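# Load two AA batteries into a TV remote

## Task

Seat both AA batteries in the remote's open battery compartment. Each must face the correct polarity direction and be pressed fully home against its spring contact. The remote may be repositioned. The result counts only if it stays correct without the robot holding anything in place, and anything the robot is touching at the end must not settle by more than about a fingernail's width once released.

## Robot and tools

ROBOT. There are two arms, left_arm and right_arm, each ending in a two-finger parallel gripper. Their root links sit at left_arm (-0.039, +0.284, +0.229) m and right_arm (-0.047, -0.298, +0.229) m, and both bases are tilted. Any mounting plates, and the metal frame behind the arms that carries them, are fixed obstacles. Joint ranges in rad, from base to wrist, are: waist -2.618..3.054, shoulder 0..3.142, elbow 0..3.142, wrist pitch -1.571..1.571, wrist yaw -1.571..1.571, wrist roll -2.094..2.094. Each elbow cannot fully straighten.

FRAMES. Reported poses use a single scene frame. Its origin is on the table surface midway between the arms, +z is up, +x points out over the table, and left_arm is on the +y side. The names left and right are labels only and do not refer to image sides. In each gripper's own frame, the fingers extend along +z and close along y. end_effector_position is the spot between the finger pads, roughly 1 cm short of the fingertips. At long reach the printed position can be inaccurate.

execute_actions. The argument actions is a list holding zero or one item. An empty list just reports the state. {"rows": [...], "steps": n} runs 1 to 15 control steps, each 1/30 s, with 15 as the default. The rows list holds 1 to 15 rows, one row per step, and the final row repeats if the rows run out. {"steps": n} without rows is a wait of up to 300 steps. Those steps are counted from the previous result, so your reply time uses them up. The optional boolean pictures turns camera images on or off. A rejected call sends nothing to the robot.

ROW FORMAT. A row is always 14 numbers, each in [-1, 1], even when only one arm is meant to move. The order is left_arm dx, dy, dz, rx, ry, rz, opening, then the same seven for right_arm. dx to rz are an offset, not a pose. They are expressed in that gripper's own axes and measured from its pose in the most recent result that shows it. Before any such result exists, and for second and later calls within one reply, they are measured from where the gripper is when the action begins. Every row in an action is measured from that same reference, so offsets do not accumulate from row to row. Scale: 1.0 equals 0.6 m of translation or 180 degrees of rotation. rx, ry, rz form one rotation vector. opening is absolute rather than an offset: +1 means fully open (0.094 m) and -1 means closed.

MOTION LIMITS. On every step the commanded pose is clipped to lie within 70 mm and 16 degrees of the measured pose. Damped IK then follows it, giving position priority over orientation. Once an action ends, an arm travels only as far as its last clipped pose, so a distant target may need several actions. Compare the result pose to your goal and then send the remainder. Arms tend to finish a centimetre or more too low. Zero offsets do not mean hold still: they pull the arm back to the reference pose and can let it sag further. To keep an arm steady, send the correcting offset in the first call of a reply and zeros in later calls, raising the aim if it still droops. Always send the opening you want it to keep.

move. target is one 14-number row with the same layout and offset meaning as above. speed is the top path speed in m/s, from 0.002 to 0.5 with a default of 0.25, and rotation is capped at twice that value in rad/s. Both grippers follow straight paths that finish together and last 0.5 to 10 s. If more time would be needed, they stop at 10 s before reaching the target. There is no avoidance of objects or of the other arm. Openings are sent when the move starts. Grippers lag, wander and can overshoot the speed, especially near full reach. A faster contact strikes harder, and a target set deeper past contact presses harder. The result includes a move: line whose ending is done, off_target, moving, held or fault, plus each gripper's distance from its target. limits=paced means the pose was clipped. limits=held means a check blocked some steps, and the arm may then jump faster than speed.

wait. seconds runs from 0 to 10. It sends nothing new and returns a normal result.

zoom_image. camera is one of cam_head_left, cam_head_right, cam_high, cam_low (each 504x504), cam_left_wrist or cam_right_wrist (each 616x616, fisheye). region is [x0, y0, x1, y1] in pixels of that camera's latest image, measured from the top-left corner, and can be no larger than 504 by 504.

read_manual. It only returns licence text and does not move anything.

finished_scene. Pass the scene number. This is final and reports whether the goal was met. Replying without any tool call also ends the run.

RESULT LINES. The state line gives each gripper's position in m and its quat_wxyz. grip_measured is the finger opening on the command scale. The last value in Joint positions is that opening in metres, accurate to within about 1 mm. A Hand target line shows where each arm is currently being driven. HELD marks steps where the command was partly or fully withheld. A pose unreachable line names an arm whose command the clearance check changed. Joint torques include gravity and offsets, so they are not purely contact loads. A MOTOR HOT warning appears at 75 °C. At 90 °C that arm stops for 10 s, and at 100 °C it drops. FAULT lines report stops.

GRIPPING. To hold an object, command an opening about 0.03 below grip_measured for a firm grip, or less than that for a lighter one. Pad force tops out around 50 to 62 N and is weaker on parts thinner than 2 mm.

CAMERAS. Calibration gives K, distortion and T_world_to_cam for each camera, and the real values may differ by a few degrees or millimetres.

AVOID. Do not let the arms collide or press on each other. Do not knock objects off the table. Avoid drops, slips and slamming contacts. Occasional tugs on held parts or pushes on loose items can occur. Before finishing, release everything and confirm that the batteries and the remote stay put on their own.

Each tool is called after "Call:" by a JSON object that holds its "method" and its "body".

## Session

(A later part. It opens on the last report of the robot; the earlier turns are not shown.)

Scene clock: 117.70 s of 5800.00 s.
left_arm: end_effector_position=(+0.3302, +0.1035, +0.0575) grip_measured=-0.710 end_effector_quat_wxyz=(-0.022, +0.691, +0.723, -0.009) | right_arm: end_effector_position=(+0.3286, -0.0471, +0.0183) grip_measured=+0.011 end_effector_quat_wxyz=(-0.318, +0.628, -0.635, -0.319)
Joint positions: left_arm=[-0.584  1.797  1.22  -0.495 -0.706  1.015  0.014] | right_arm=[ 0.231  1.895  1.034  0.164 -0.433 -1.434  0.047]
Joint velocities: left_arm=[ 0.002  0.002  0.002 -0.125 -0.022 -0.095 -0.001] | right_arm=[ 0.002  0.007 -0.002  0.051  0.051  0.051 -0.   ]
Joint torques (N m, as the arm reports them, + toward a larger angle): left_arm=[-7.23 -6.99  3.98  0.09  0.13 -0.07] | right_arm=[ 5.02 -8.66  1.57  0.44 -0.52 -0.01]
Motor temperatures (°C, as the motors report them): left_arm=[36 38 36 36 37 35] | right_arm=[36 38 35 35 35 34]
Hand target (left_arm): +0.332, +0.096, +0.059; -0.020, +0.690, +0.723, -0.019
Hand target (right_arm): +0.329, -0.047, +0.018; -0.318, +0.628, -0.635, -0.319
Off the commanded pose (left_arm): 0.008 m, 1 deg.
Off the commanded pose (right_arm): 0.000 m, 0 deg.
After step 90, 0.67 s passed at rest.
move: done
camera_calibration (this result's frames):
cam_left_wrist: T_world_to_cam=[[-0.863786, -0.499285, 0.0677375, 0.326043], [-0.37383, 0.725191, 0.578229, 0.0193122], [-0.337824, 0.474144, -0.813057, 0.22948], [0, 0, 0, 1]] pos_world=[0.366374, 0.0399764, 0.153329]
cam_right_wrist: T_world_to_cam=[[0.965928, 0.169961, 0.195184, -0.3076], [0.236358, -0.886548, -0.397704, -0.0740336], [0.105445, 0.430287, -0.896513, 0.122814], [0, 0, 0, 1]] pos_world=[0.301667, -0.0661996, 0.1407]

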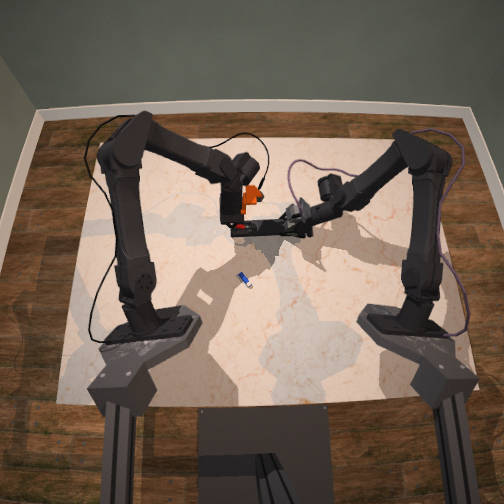

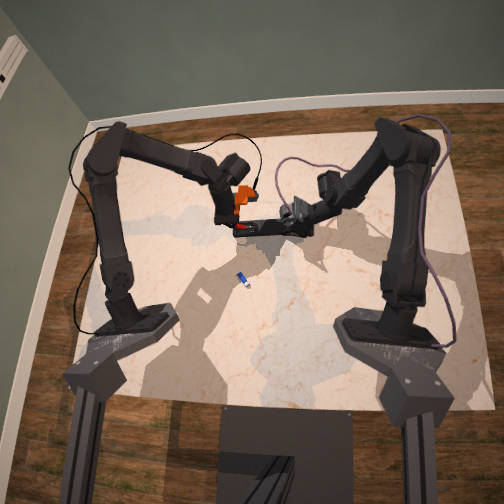

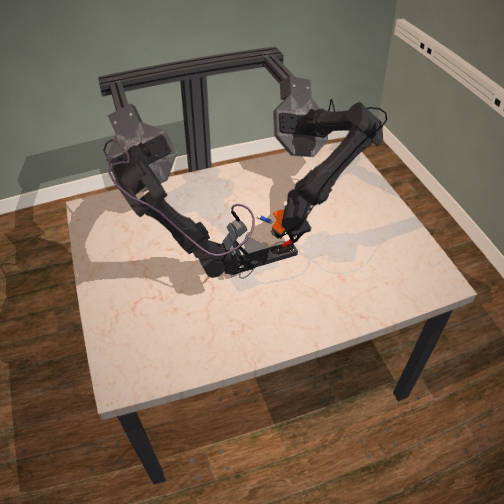

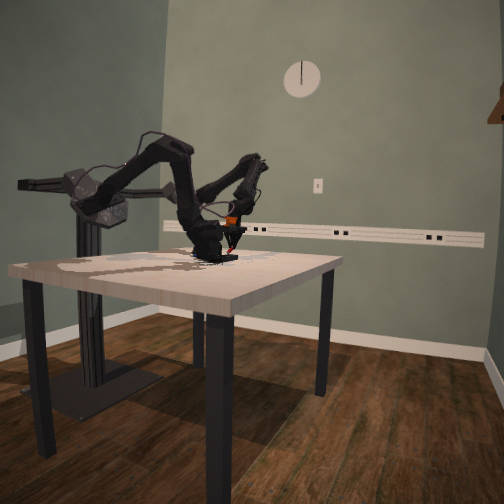

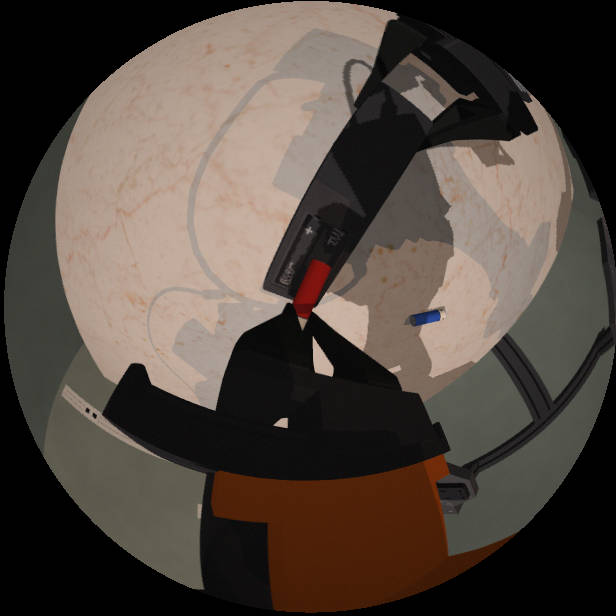

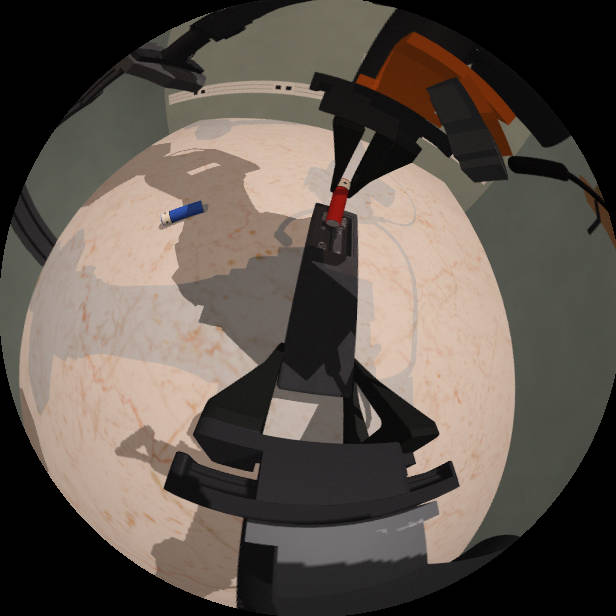

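Call:
{"method": "move", "body": {"target": [-0.015,0,0.022,0,-0.004,0.002,-0.74, 0,0,0,0,0,0,-0.02], "speed": 0.03}}

Call:
{"method": "zoom_image", "body": {"camera": "cam_left_wrist", "region": [240, 180, 390, 330]}}

Call:
{"method": "zoom_image", "body": {"camera": "cam_right_wrist", "region": [280, 150, 400, 270]}}

Scene clock: 121.30 s of 5800.00 s.
left_arm: end_effector_position=(+0.3284, +0.1013, +0.0454) grip_measured=-0.710 end_effector_quat_wxyz=(-0.024, +0.692, +0.722, -0.007) | right_arm: end_effector_position=(+0.3286, -0.0471, +0.0183) grip_measured=+0.011 end_effector_quat_wxyz=(-0.318, +0.628, -0.635, -0.319)
Joint positions: left_arm=[-0.57   1.831  1.22  -0.455 -0.705  1.032  0.014] | right_arm=[ 0.231  1.895  1.034  0.164 -0.433 -1.434  0.047]
Joint velocities: left_arm=[-0.002 -0.002 -0.012  0.022  0.037  0.007 -0.   ] | right_arm=[-0.007 -0.012 -0.007 -0.022  0.022 -0.051 -0.   ]
Joint torques (N m, as the arm reports them, + toward a larger angle): left_arm=[-6.85 -7.34  2.65  0.31  0.11  0.12] | right_arm=[ 5.02 -8.65  1.56  0.44 -0.53 -0.02]
Motor temperatures (°C, as the motors report them): left_arm=[36 38 36 36 37 35] | right_arm=[36 38 35 35 35 34]
Hand target (left_arm): +0.330, +0.095, +0.044; -0.017, +0.693, +0.721, -0.013
Hand target (right_arm): +0.329, -0.047, +0.018; -0.318, +0.628, -0.635, -0.319
Off the commanded pose (left_arm): 0.007 m, 1 deg.
Off the commanded pose (right_arm): 0.000 m, 0 deg.
move: done
camera_calibration (this result's frames):
cam_left_wrist: T_world_to_cam=[[-0.865495, -0.496727, 0.064655, 0.324604], [-0.371308, 0.722824, 0.5828, 0.0264169], [-0.336227, 0.480404, -0.810039, 0.218751], [0, 0, 0, 1]] pos_world=[0.364302, 0.0370562, 0.140814]
cam_right_wrist: T_world_to_cam=[[0.965928, 0.169961, 0.195184, -0.3076], [0.236358, -0.886548, -0.397704, -0.0740336], [0.105445, 0.430287, -0.896513, 0.122814], [0, 0, 0, 1]] pos_world=[0.301667, -0.0661996, 0.1407]

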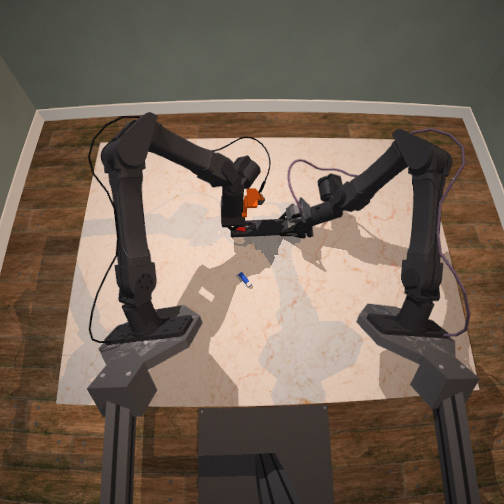

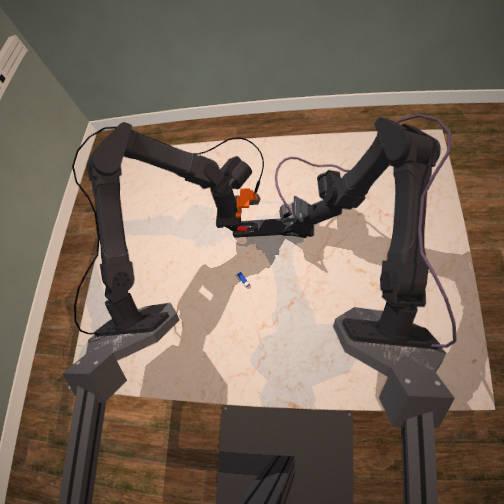

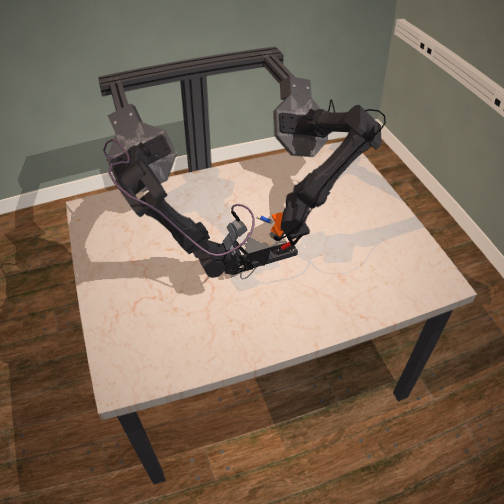

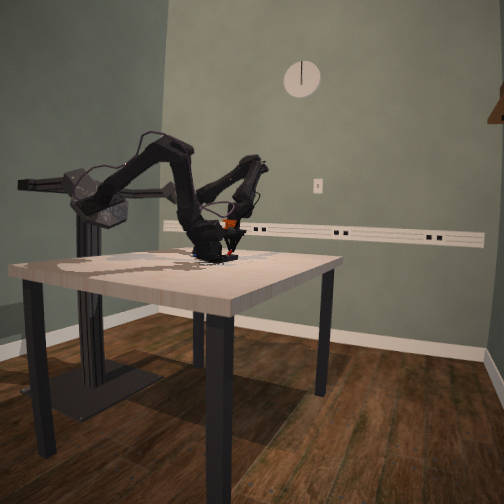

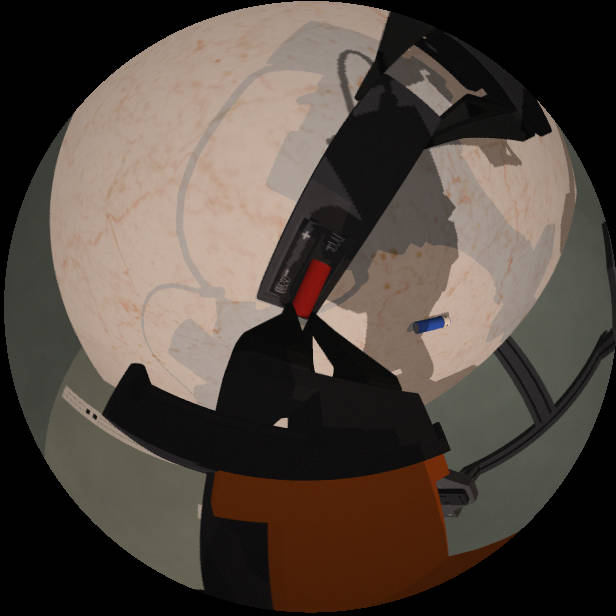

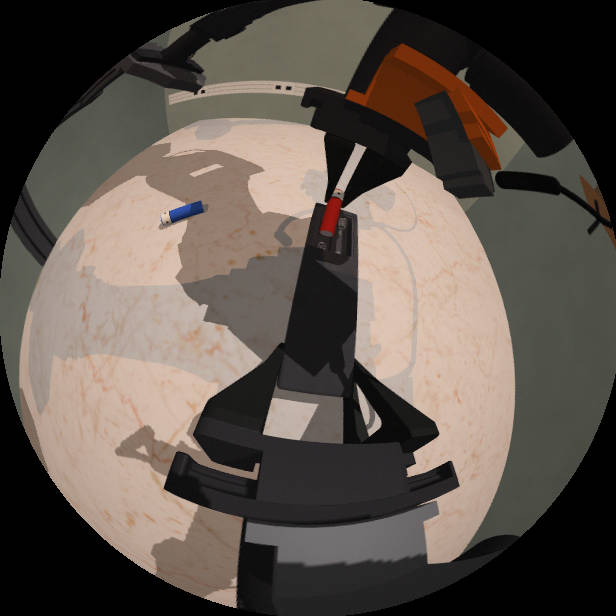

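Region (240, 180, 390, 330) of cam_left_wrist's 616x616 image, scaled by 3.360, with more detail than that image has.

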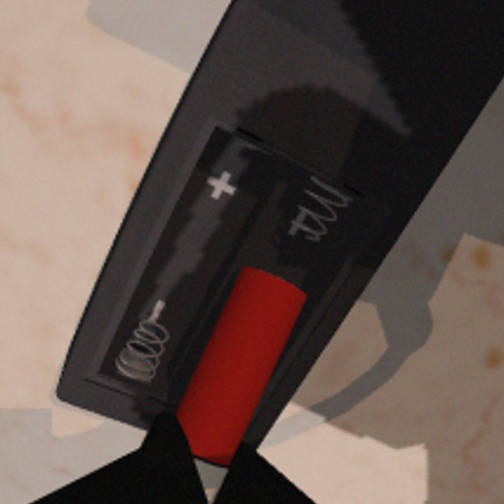

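Region (280, 150, 400, 270) of cam_right_wrist's 616x616 image, scaled by 4.200, with more detail than that image has.

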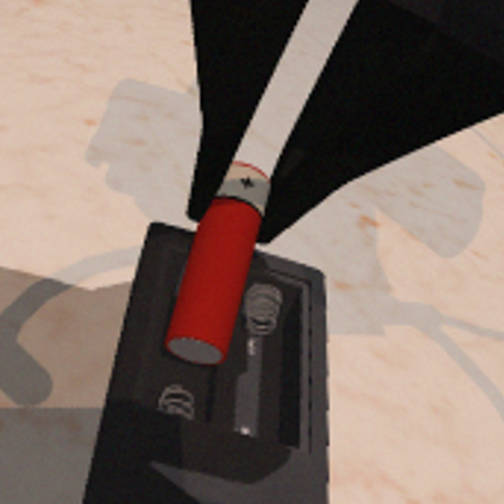

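Call:
{"method": "move", "body": {"target": [-0.015,-0.005,0.014,0.004,-0.004,0.012,-0.74, 0,0,0,0,0,0,-0.02], "speed": 0.02}}

Call:
{"method": "zoom_image", "body": {"camera": "cam_left_wrist", "region": [240, 180, 390, 330]}}

Call:
{"method": "zoom_image", "body": {"camera": "cam_right_wrist", "region": [280, 150, 400, 270]}}

Scene clock: 124.73 s of 5800.00 s.
left_arm: end_effector_position=(+0.3259, +0.0998, +0.0393) grip_measured=-0.710 end_effector_quat_wxyz=(-0.027, +0.700, +0.713, -0.007) | right_arm: end_effector_position=(+0.3286, -0.0471, +0.0183) grip_measured=+0.011 end_effector_quat_wxyz=(-0.318, +0.628, -0.634, -0.319)
Joint positions: left_arm=[-0.565  1.85   1.22  -0.439 -0.705  1.057  0.014] | right_arm=[ 0.231  1.895  1.034  0.164 -0.433 -1.435  0.047]
Joint velocities: left_arm=[ 0.007  0.007  0.032 -0.007 -0.022 -0.007  0.   ] | right_arm=[ 0.002  0.017  0.002 -0.007 -0.007 -0.037 -0.   ]
Joint torques (N m, as the arm reports them, + toward a larger angle): left_arm=[-7.02 -6.75  3.    0.19  0.14  0.15] | right_arm=[ 5.03 -8.64  1.58  0.44 -0.53  0.  ]
Motor temperatures (°C, as the motors report them): left_arm=[36 38 36 36 37 35] | right_arm=[36 38 35 35 35 34]
Hand target (left_arm): +0.325, +0.093, +0.037; -0.024, +0.705, +0.709, -0.016
Hand target (right_arm): +0.329, -0.047, +0.018; -0.318, +0.628, -0.635, -0.319
Off the commanded pose (left_arm): 0.008 m, 1 deg.
Off the commanded pose (right_arm): 0.000 m, 0 deg.
move: done
camera_calibration (this result's frames):
cam_left_wrist: T_world_to_cam=[[-0.876777, -0.476307, 0.0662864, 0.323689], [-0.351925, 0.729447, 0.586563, 0.0229706], [-0.327737, 0.490957, -0.807186, 0.209757], [0, 0, 0, 1]] pos_world=[0.360632, 0.0344379, 0.134383]
cam_right_wrist: T_world_to_cam=[[0.965731, 0.1704, 0.195776, -0.307525], [0.237004, -0.886441, -0.397557, -0.0742435], [0.1058, 0.430332, -0.896449, 0.122699], [0, 0, 0, 1]] pos_world=[0.301601, -0.0662115, 0.140683]

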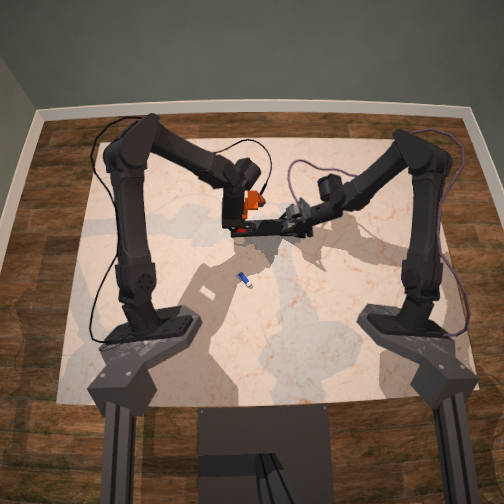

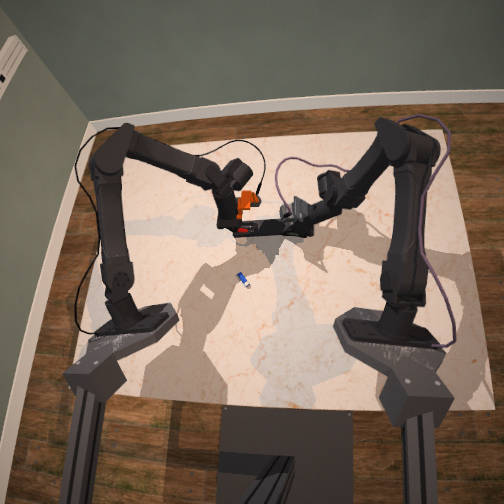

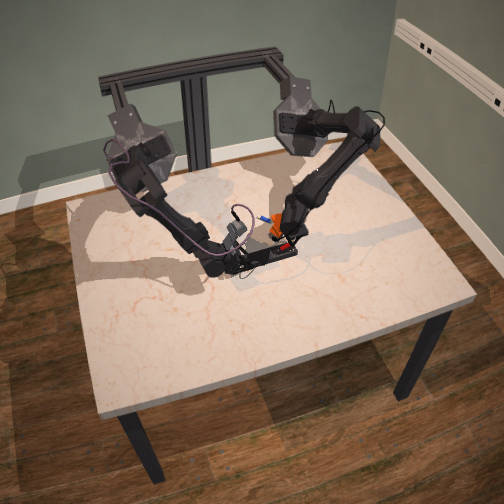

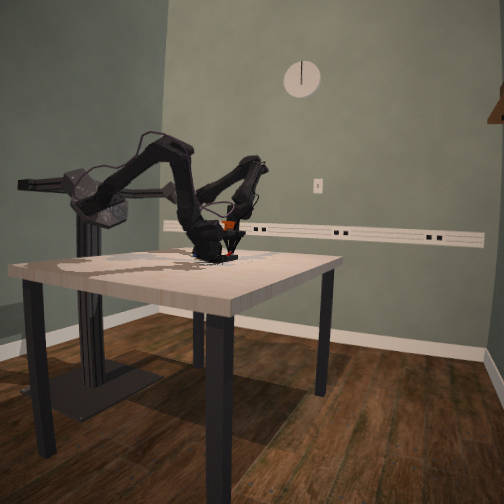

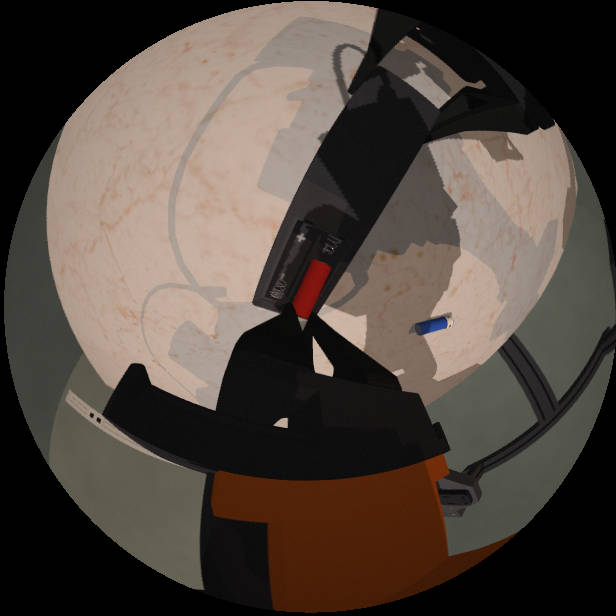

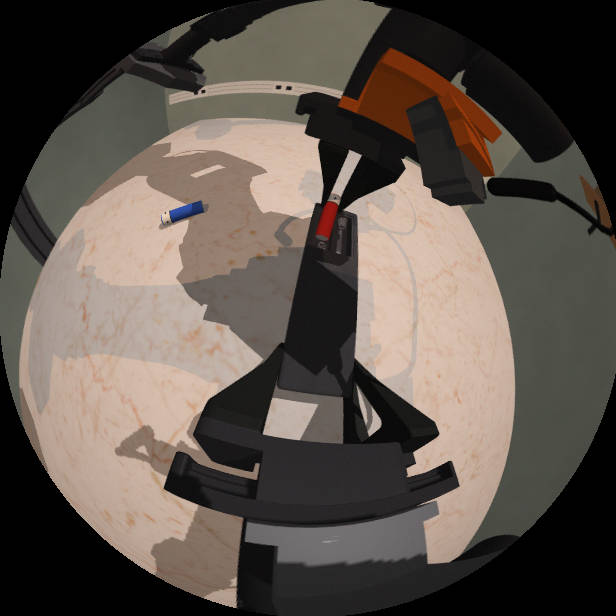

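Region (240, 180, 390, 330) of cam_left_wrist's 616x616 image, scaled by 3.360, with more detail than that image has.

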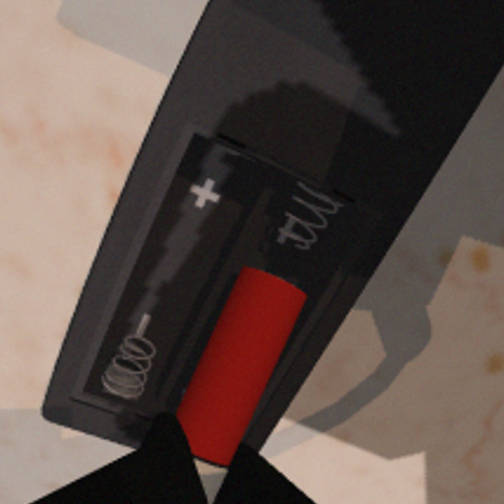

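Region (280, 150, 400, 270) of cam_right_wrist's 616x616 image, scaled by 4.200, with more detail than that image has.

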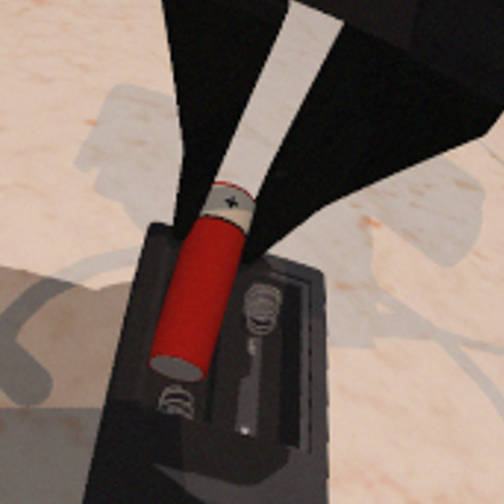

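Call:
{"method": "move", "body": {"target": [-0.036,0,0.004,0,-0.004,-0.008,-0.74, 0,0,0,0,0,0,-0.02], "speed": 0.02}}

Call:
{"method": "zoom_image", "body": {"camera": "cam_left_wrist", "region": [240, 200, 390, 350]}}

Call:
{"method": "zoom_image", "body": {"camera": "cam_right_wrist", "region": [280, 150, 400, 270]}}

Call:
{"method": "zoom_image", "body": {"camera": "cam_high", "region": [255, 220, 315, 280]}}

Scene clock: 128.90 s of 5800.00 s.
left_arm: end_effector_position=(+0.3254, +0.0916, +0.0387) grip_measured=-0.710 end_effector_quat_wxyz=(-0.030, +0.692, +0.721, -0.005) | right_arm: end_effector_position=(+0.3286, -0.0471, +0.0182) grip_measured=+0.011 end_effector_quat_wxyz=(-0.318, +0.629, -0.634, -0.318)
Joint positions: left_arm=[-0.582  1.881  1.251 -0.458 -0.718  1.012  0.014] | right_arm=[ 0.231  1.895  1.034  0.164 -0.433 -1.437  0.047]
Joint velocities: left_arm=[-0.022 -0.007 -0.007  0.051  0.007  0.022 -0.001] | right_arm=[-0.007  0.002 -0.022  0.022 -0.007 -0.007 -0.001]
Joint torques (N m, as the arm reports them, + toward a larger angle): left_arm=[-8.32 -5.83  3.78  0.27  0.06 -0.06] | right_arm=[ 5.03 -8.63  1.57  0.43 -0.53  0.02]
Motor temperatures (°C, as the motors report them): left_arm=[36 38 36 36 37 35] | right_arm=[36 38 35 35 35 34]
Hand target (left_arm): +0.326, +0.078, +0.037; -0.022, +0.691, +0.722, -0.011
Hand target (right_arm): +0.329, -0.047, +0.018; -0.318, +0.628, -0.635, -0.319
Off the commanded pose (left_arm): 0.014 m, 1 deg.
Off the commanded pose (right_arm): 0.000 m, 0 deg.
move: off_target (left_arm)
camera_calibration (this result's frames):
cam_left_wrist: T_world_to_cam=[[-0.866212, -0.495614, 0.0635871, 0.317787], [-0.366743, 0.717029, 0.592764, 0.0348586], [-0.339376, 0.490139, -0.802862, 0.216854], [0, 0, 0, 1]] pos_world=[0.36165, 0.0262162, 0.133234]
cam_right_wrist: T_world_to_cam=[[0.965336, 0.171312, 0.196922, -0.307364], [0.238271, -0.886388, -0.396918, -0.0747282], [0.106552, 0.43008, -0.896481, 0.122408], [0, 0, 0, 1]] pos_world=[0.301472, -0.0662282, 0.140602]

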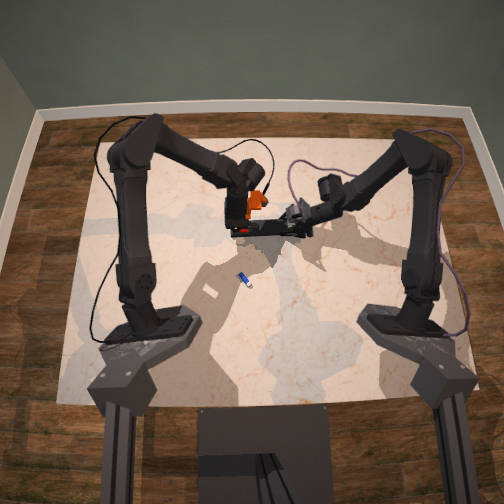

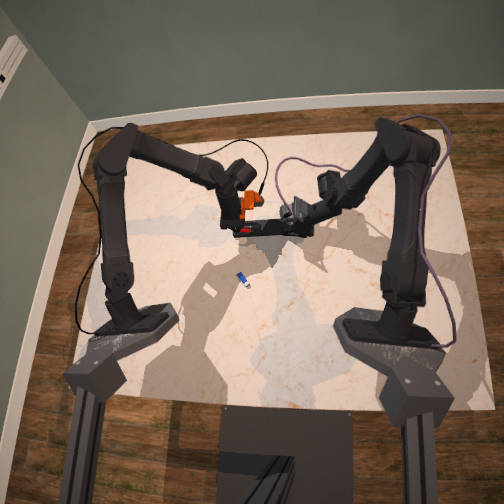

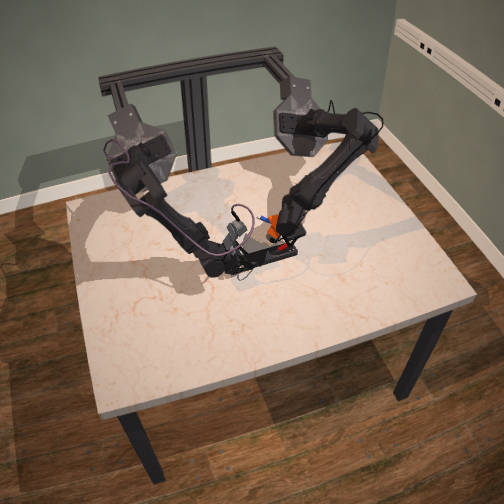

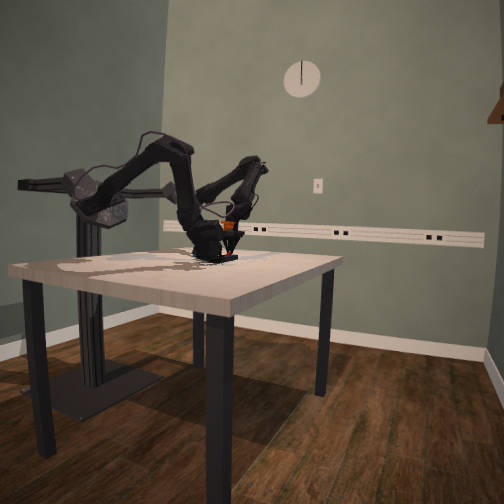

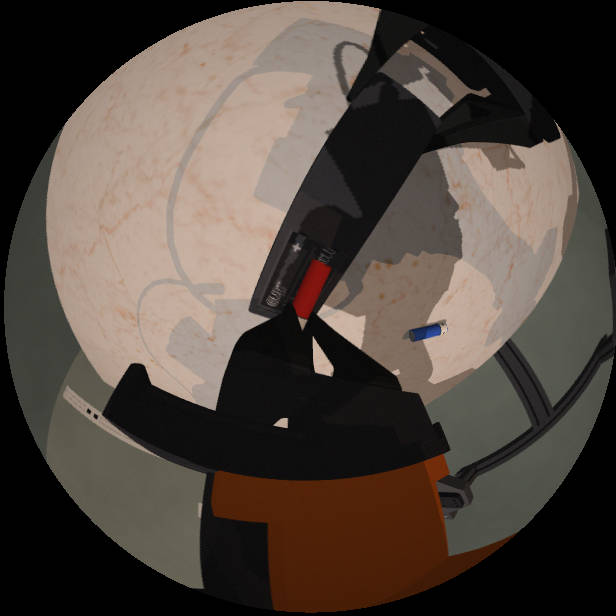

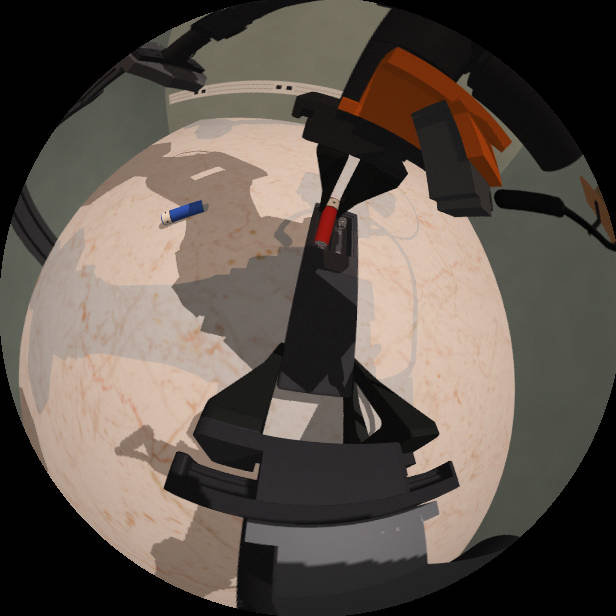

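Region (240, 200, 390, 350) of cam_left_wrist's 616x616 image, scaled by 3.360, with more detail than that image has.

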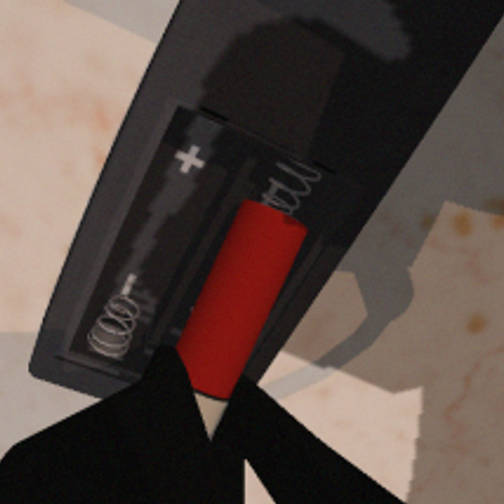

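Region (280, 150, 400, 270) of cam_right_wrist's 616x616 image, scaled by 4.200, with more detail than that image has.

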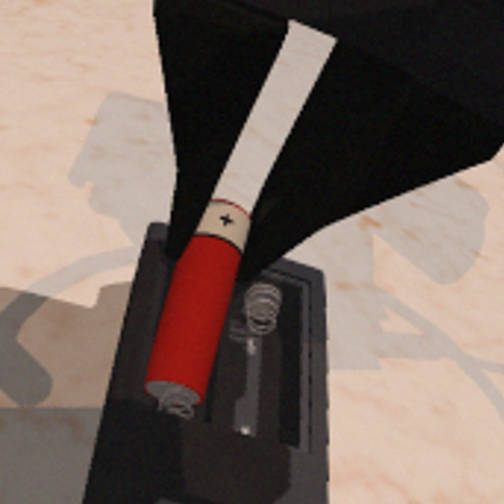

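Region (255, 220, 315, 280) of cam_high's 504x504 image, scaled by 8.400, with more detail than that image has.

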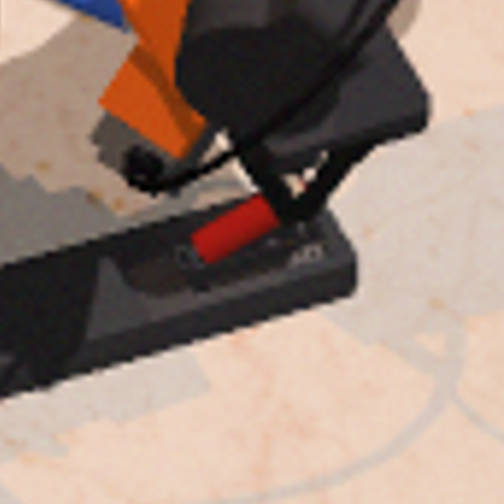

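Call:
{"method": "move", "body": {"target": [-0.05,0,0.012,0,-0.055,0,-0.74, 0,0,0,0,0,0,-0.02], "speed": 0.03}}

Call:
{"method": "zoom_image", "body": {"camera": "cam_left_wrist", "region": [240, 200, 390, 350]}}

Call:
{"method": "zoom_image", "body": {"camera": "cam_right_wrist", "region": [280, 150, 400, 270]}}

Call:
{"method": "zoom_image", "body": {"camera": "cam_high", "region": [255, 220, 315, 280]}}

Scene clock: 135.77 s of 5800.00 s.
left_arm: end_effector_position=(+0.3283, +0.0883, +0.0351) grip_measured=-0.710 end_effector_quat_wxyz=(-0.011, +0.703, +0.711, -0.028) | right_arm: end_effector_position=(+0.3288, -0.0477, +0.0179) grip_measured=+0.011 end_effector_quat_wxyz=(-0.318, +0.629, -0.634, -0.318)
Joint positions: left_arm=[-0.558  1.867  1.236 -0.412 -0.653  1.087  0.014] | right_arm=[ 0.229  1.895  1.034  0.164 -0.434 -1.437  0.047]
Joint velocities: left_arm=[ 0.017 -0.007 -0.007 -0.007  0.022  0.022 -0.002] | right_arm=[-0.022 -0.007 -0.007 -0.022 -0.022 -0.051  0.001]
Joint torques (N m, as the arm reports them, + toward a larger angle): left_arm=[-7.66 -7.46  0.49  1.17  0.78  0.03] | right_arm=[ 5.19 -8.66  1.58  0.44 -0.51 -0.01]
Motor temperatures (°C, as the motors report them): left_arm=[36 38 36 36 37 35] | right_arm=[36 38 35 35 35 34]
Hand target (left_arm): +0.327, +0.063, +0.033; +0.029, +0.691, +0.720, -0.063
Hand target (right_arm): +0.329, -0.047, +0.018; -0.318, +0.629, -0.634, -0.318
Off the commanded pose (left_arm): 0.027 m, 7 deg.
Off the commanded pose (right_arm): 0.001 m, 0 deg.
After step 90, 0.77 s passed at rest.
move: off_target (left_arm)
camera_calibration (this result's frames):
cam_left_wrist: T_world_to_cam=[[-0.879133, -0.466452, 0.0977146, 0.319406], [-0.342544, 0.761011, 0.550932, 0.0300953], [-0.331345, 0.450871, -0.82881, 0.218306], [0, 0, 0, 1]] pos_world=[0.363444, 0.0276567, 0.133143]
cam_right_wrist: T_world_to_cam=[[0.965478, 0.170732, 0.196731, -0.307425], [0.237621, -0.886686, -0.396641, -0.0751544], [0.10672, 0.429695, -0.896645, 0.122265], [0, 0, 0, 1]] pos_world=[0.301622, -0.0666878, 0.140299]

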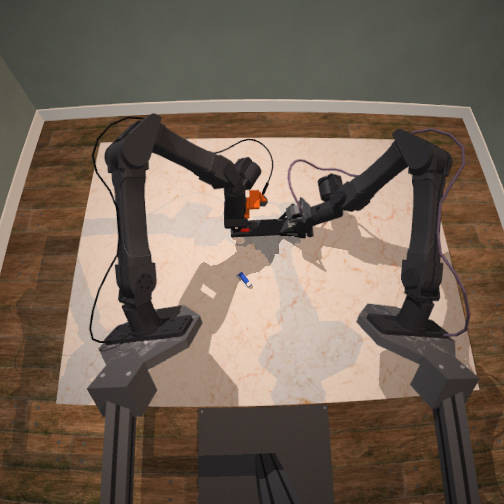

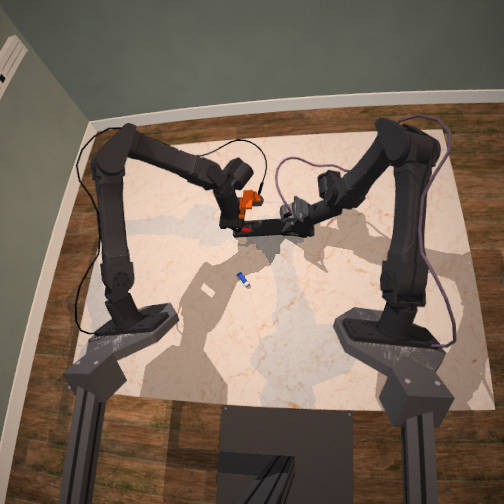

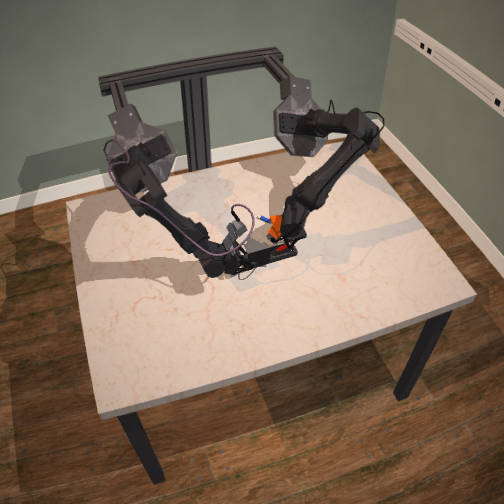

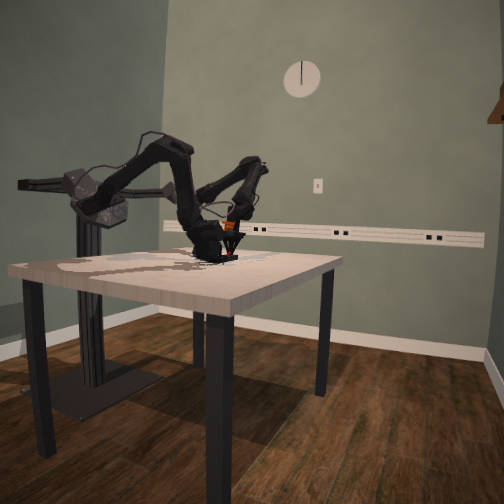

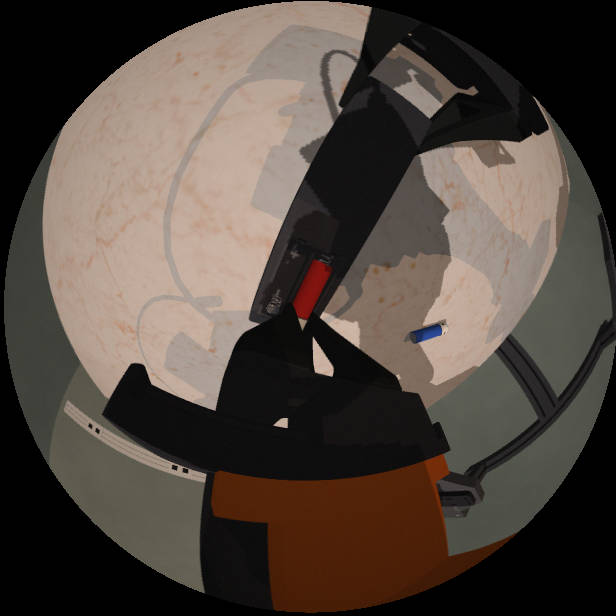

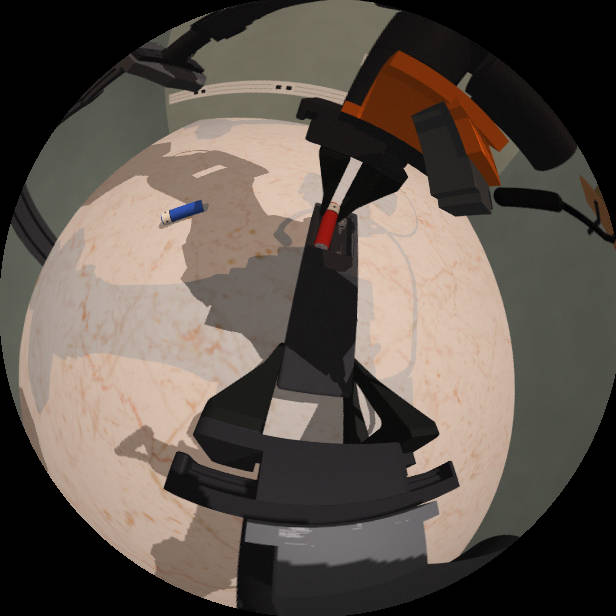

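Region (240, 200, 390, 350) of cam_left_wrist's 616x616 image, scaled by 3.360, with more detail than that image has.

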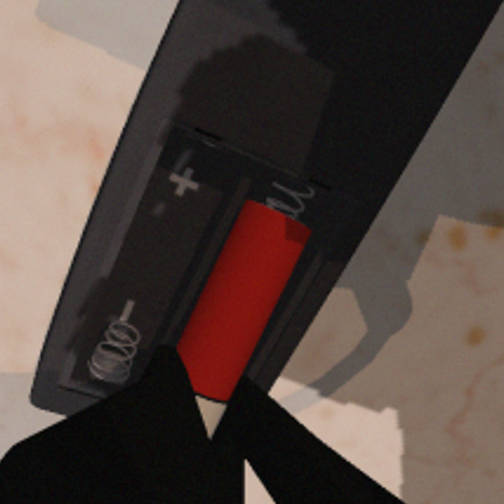

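Region (280, 150, 400, 270) of cam_right_wrist's 616x616 image, scaled by 4.200, with more detail than that image has.

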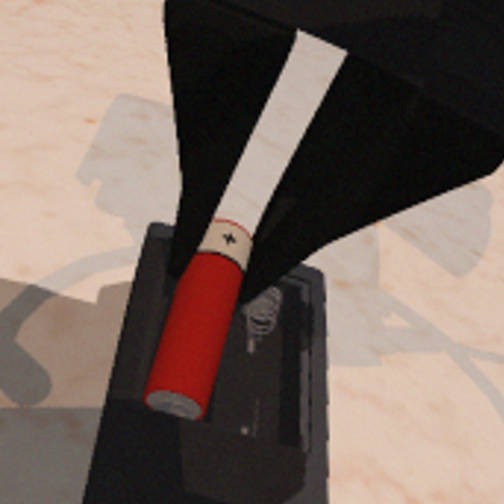

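Region (255, 220, 315, 280) of cam_high's 504x504 image, scaled by 8.400, with more detail than that image has.

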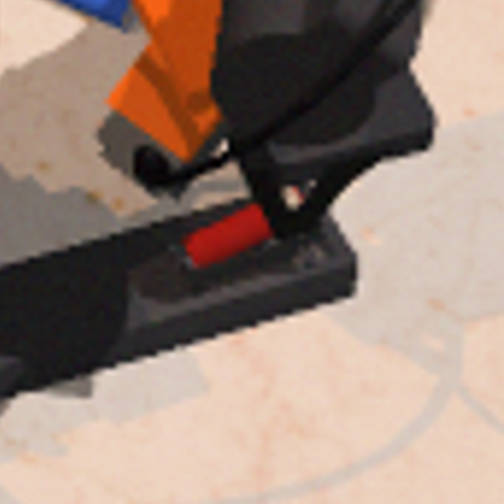

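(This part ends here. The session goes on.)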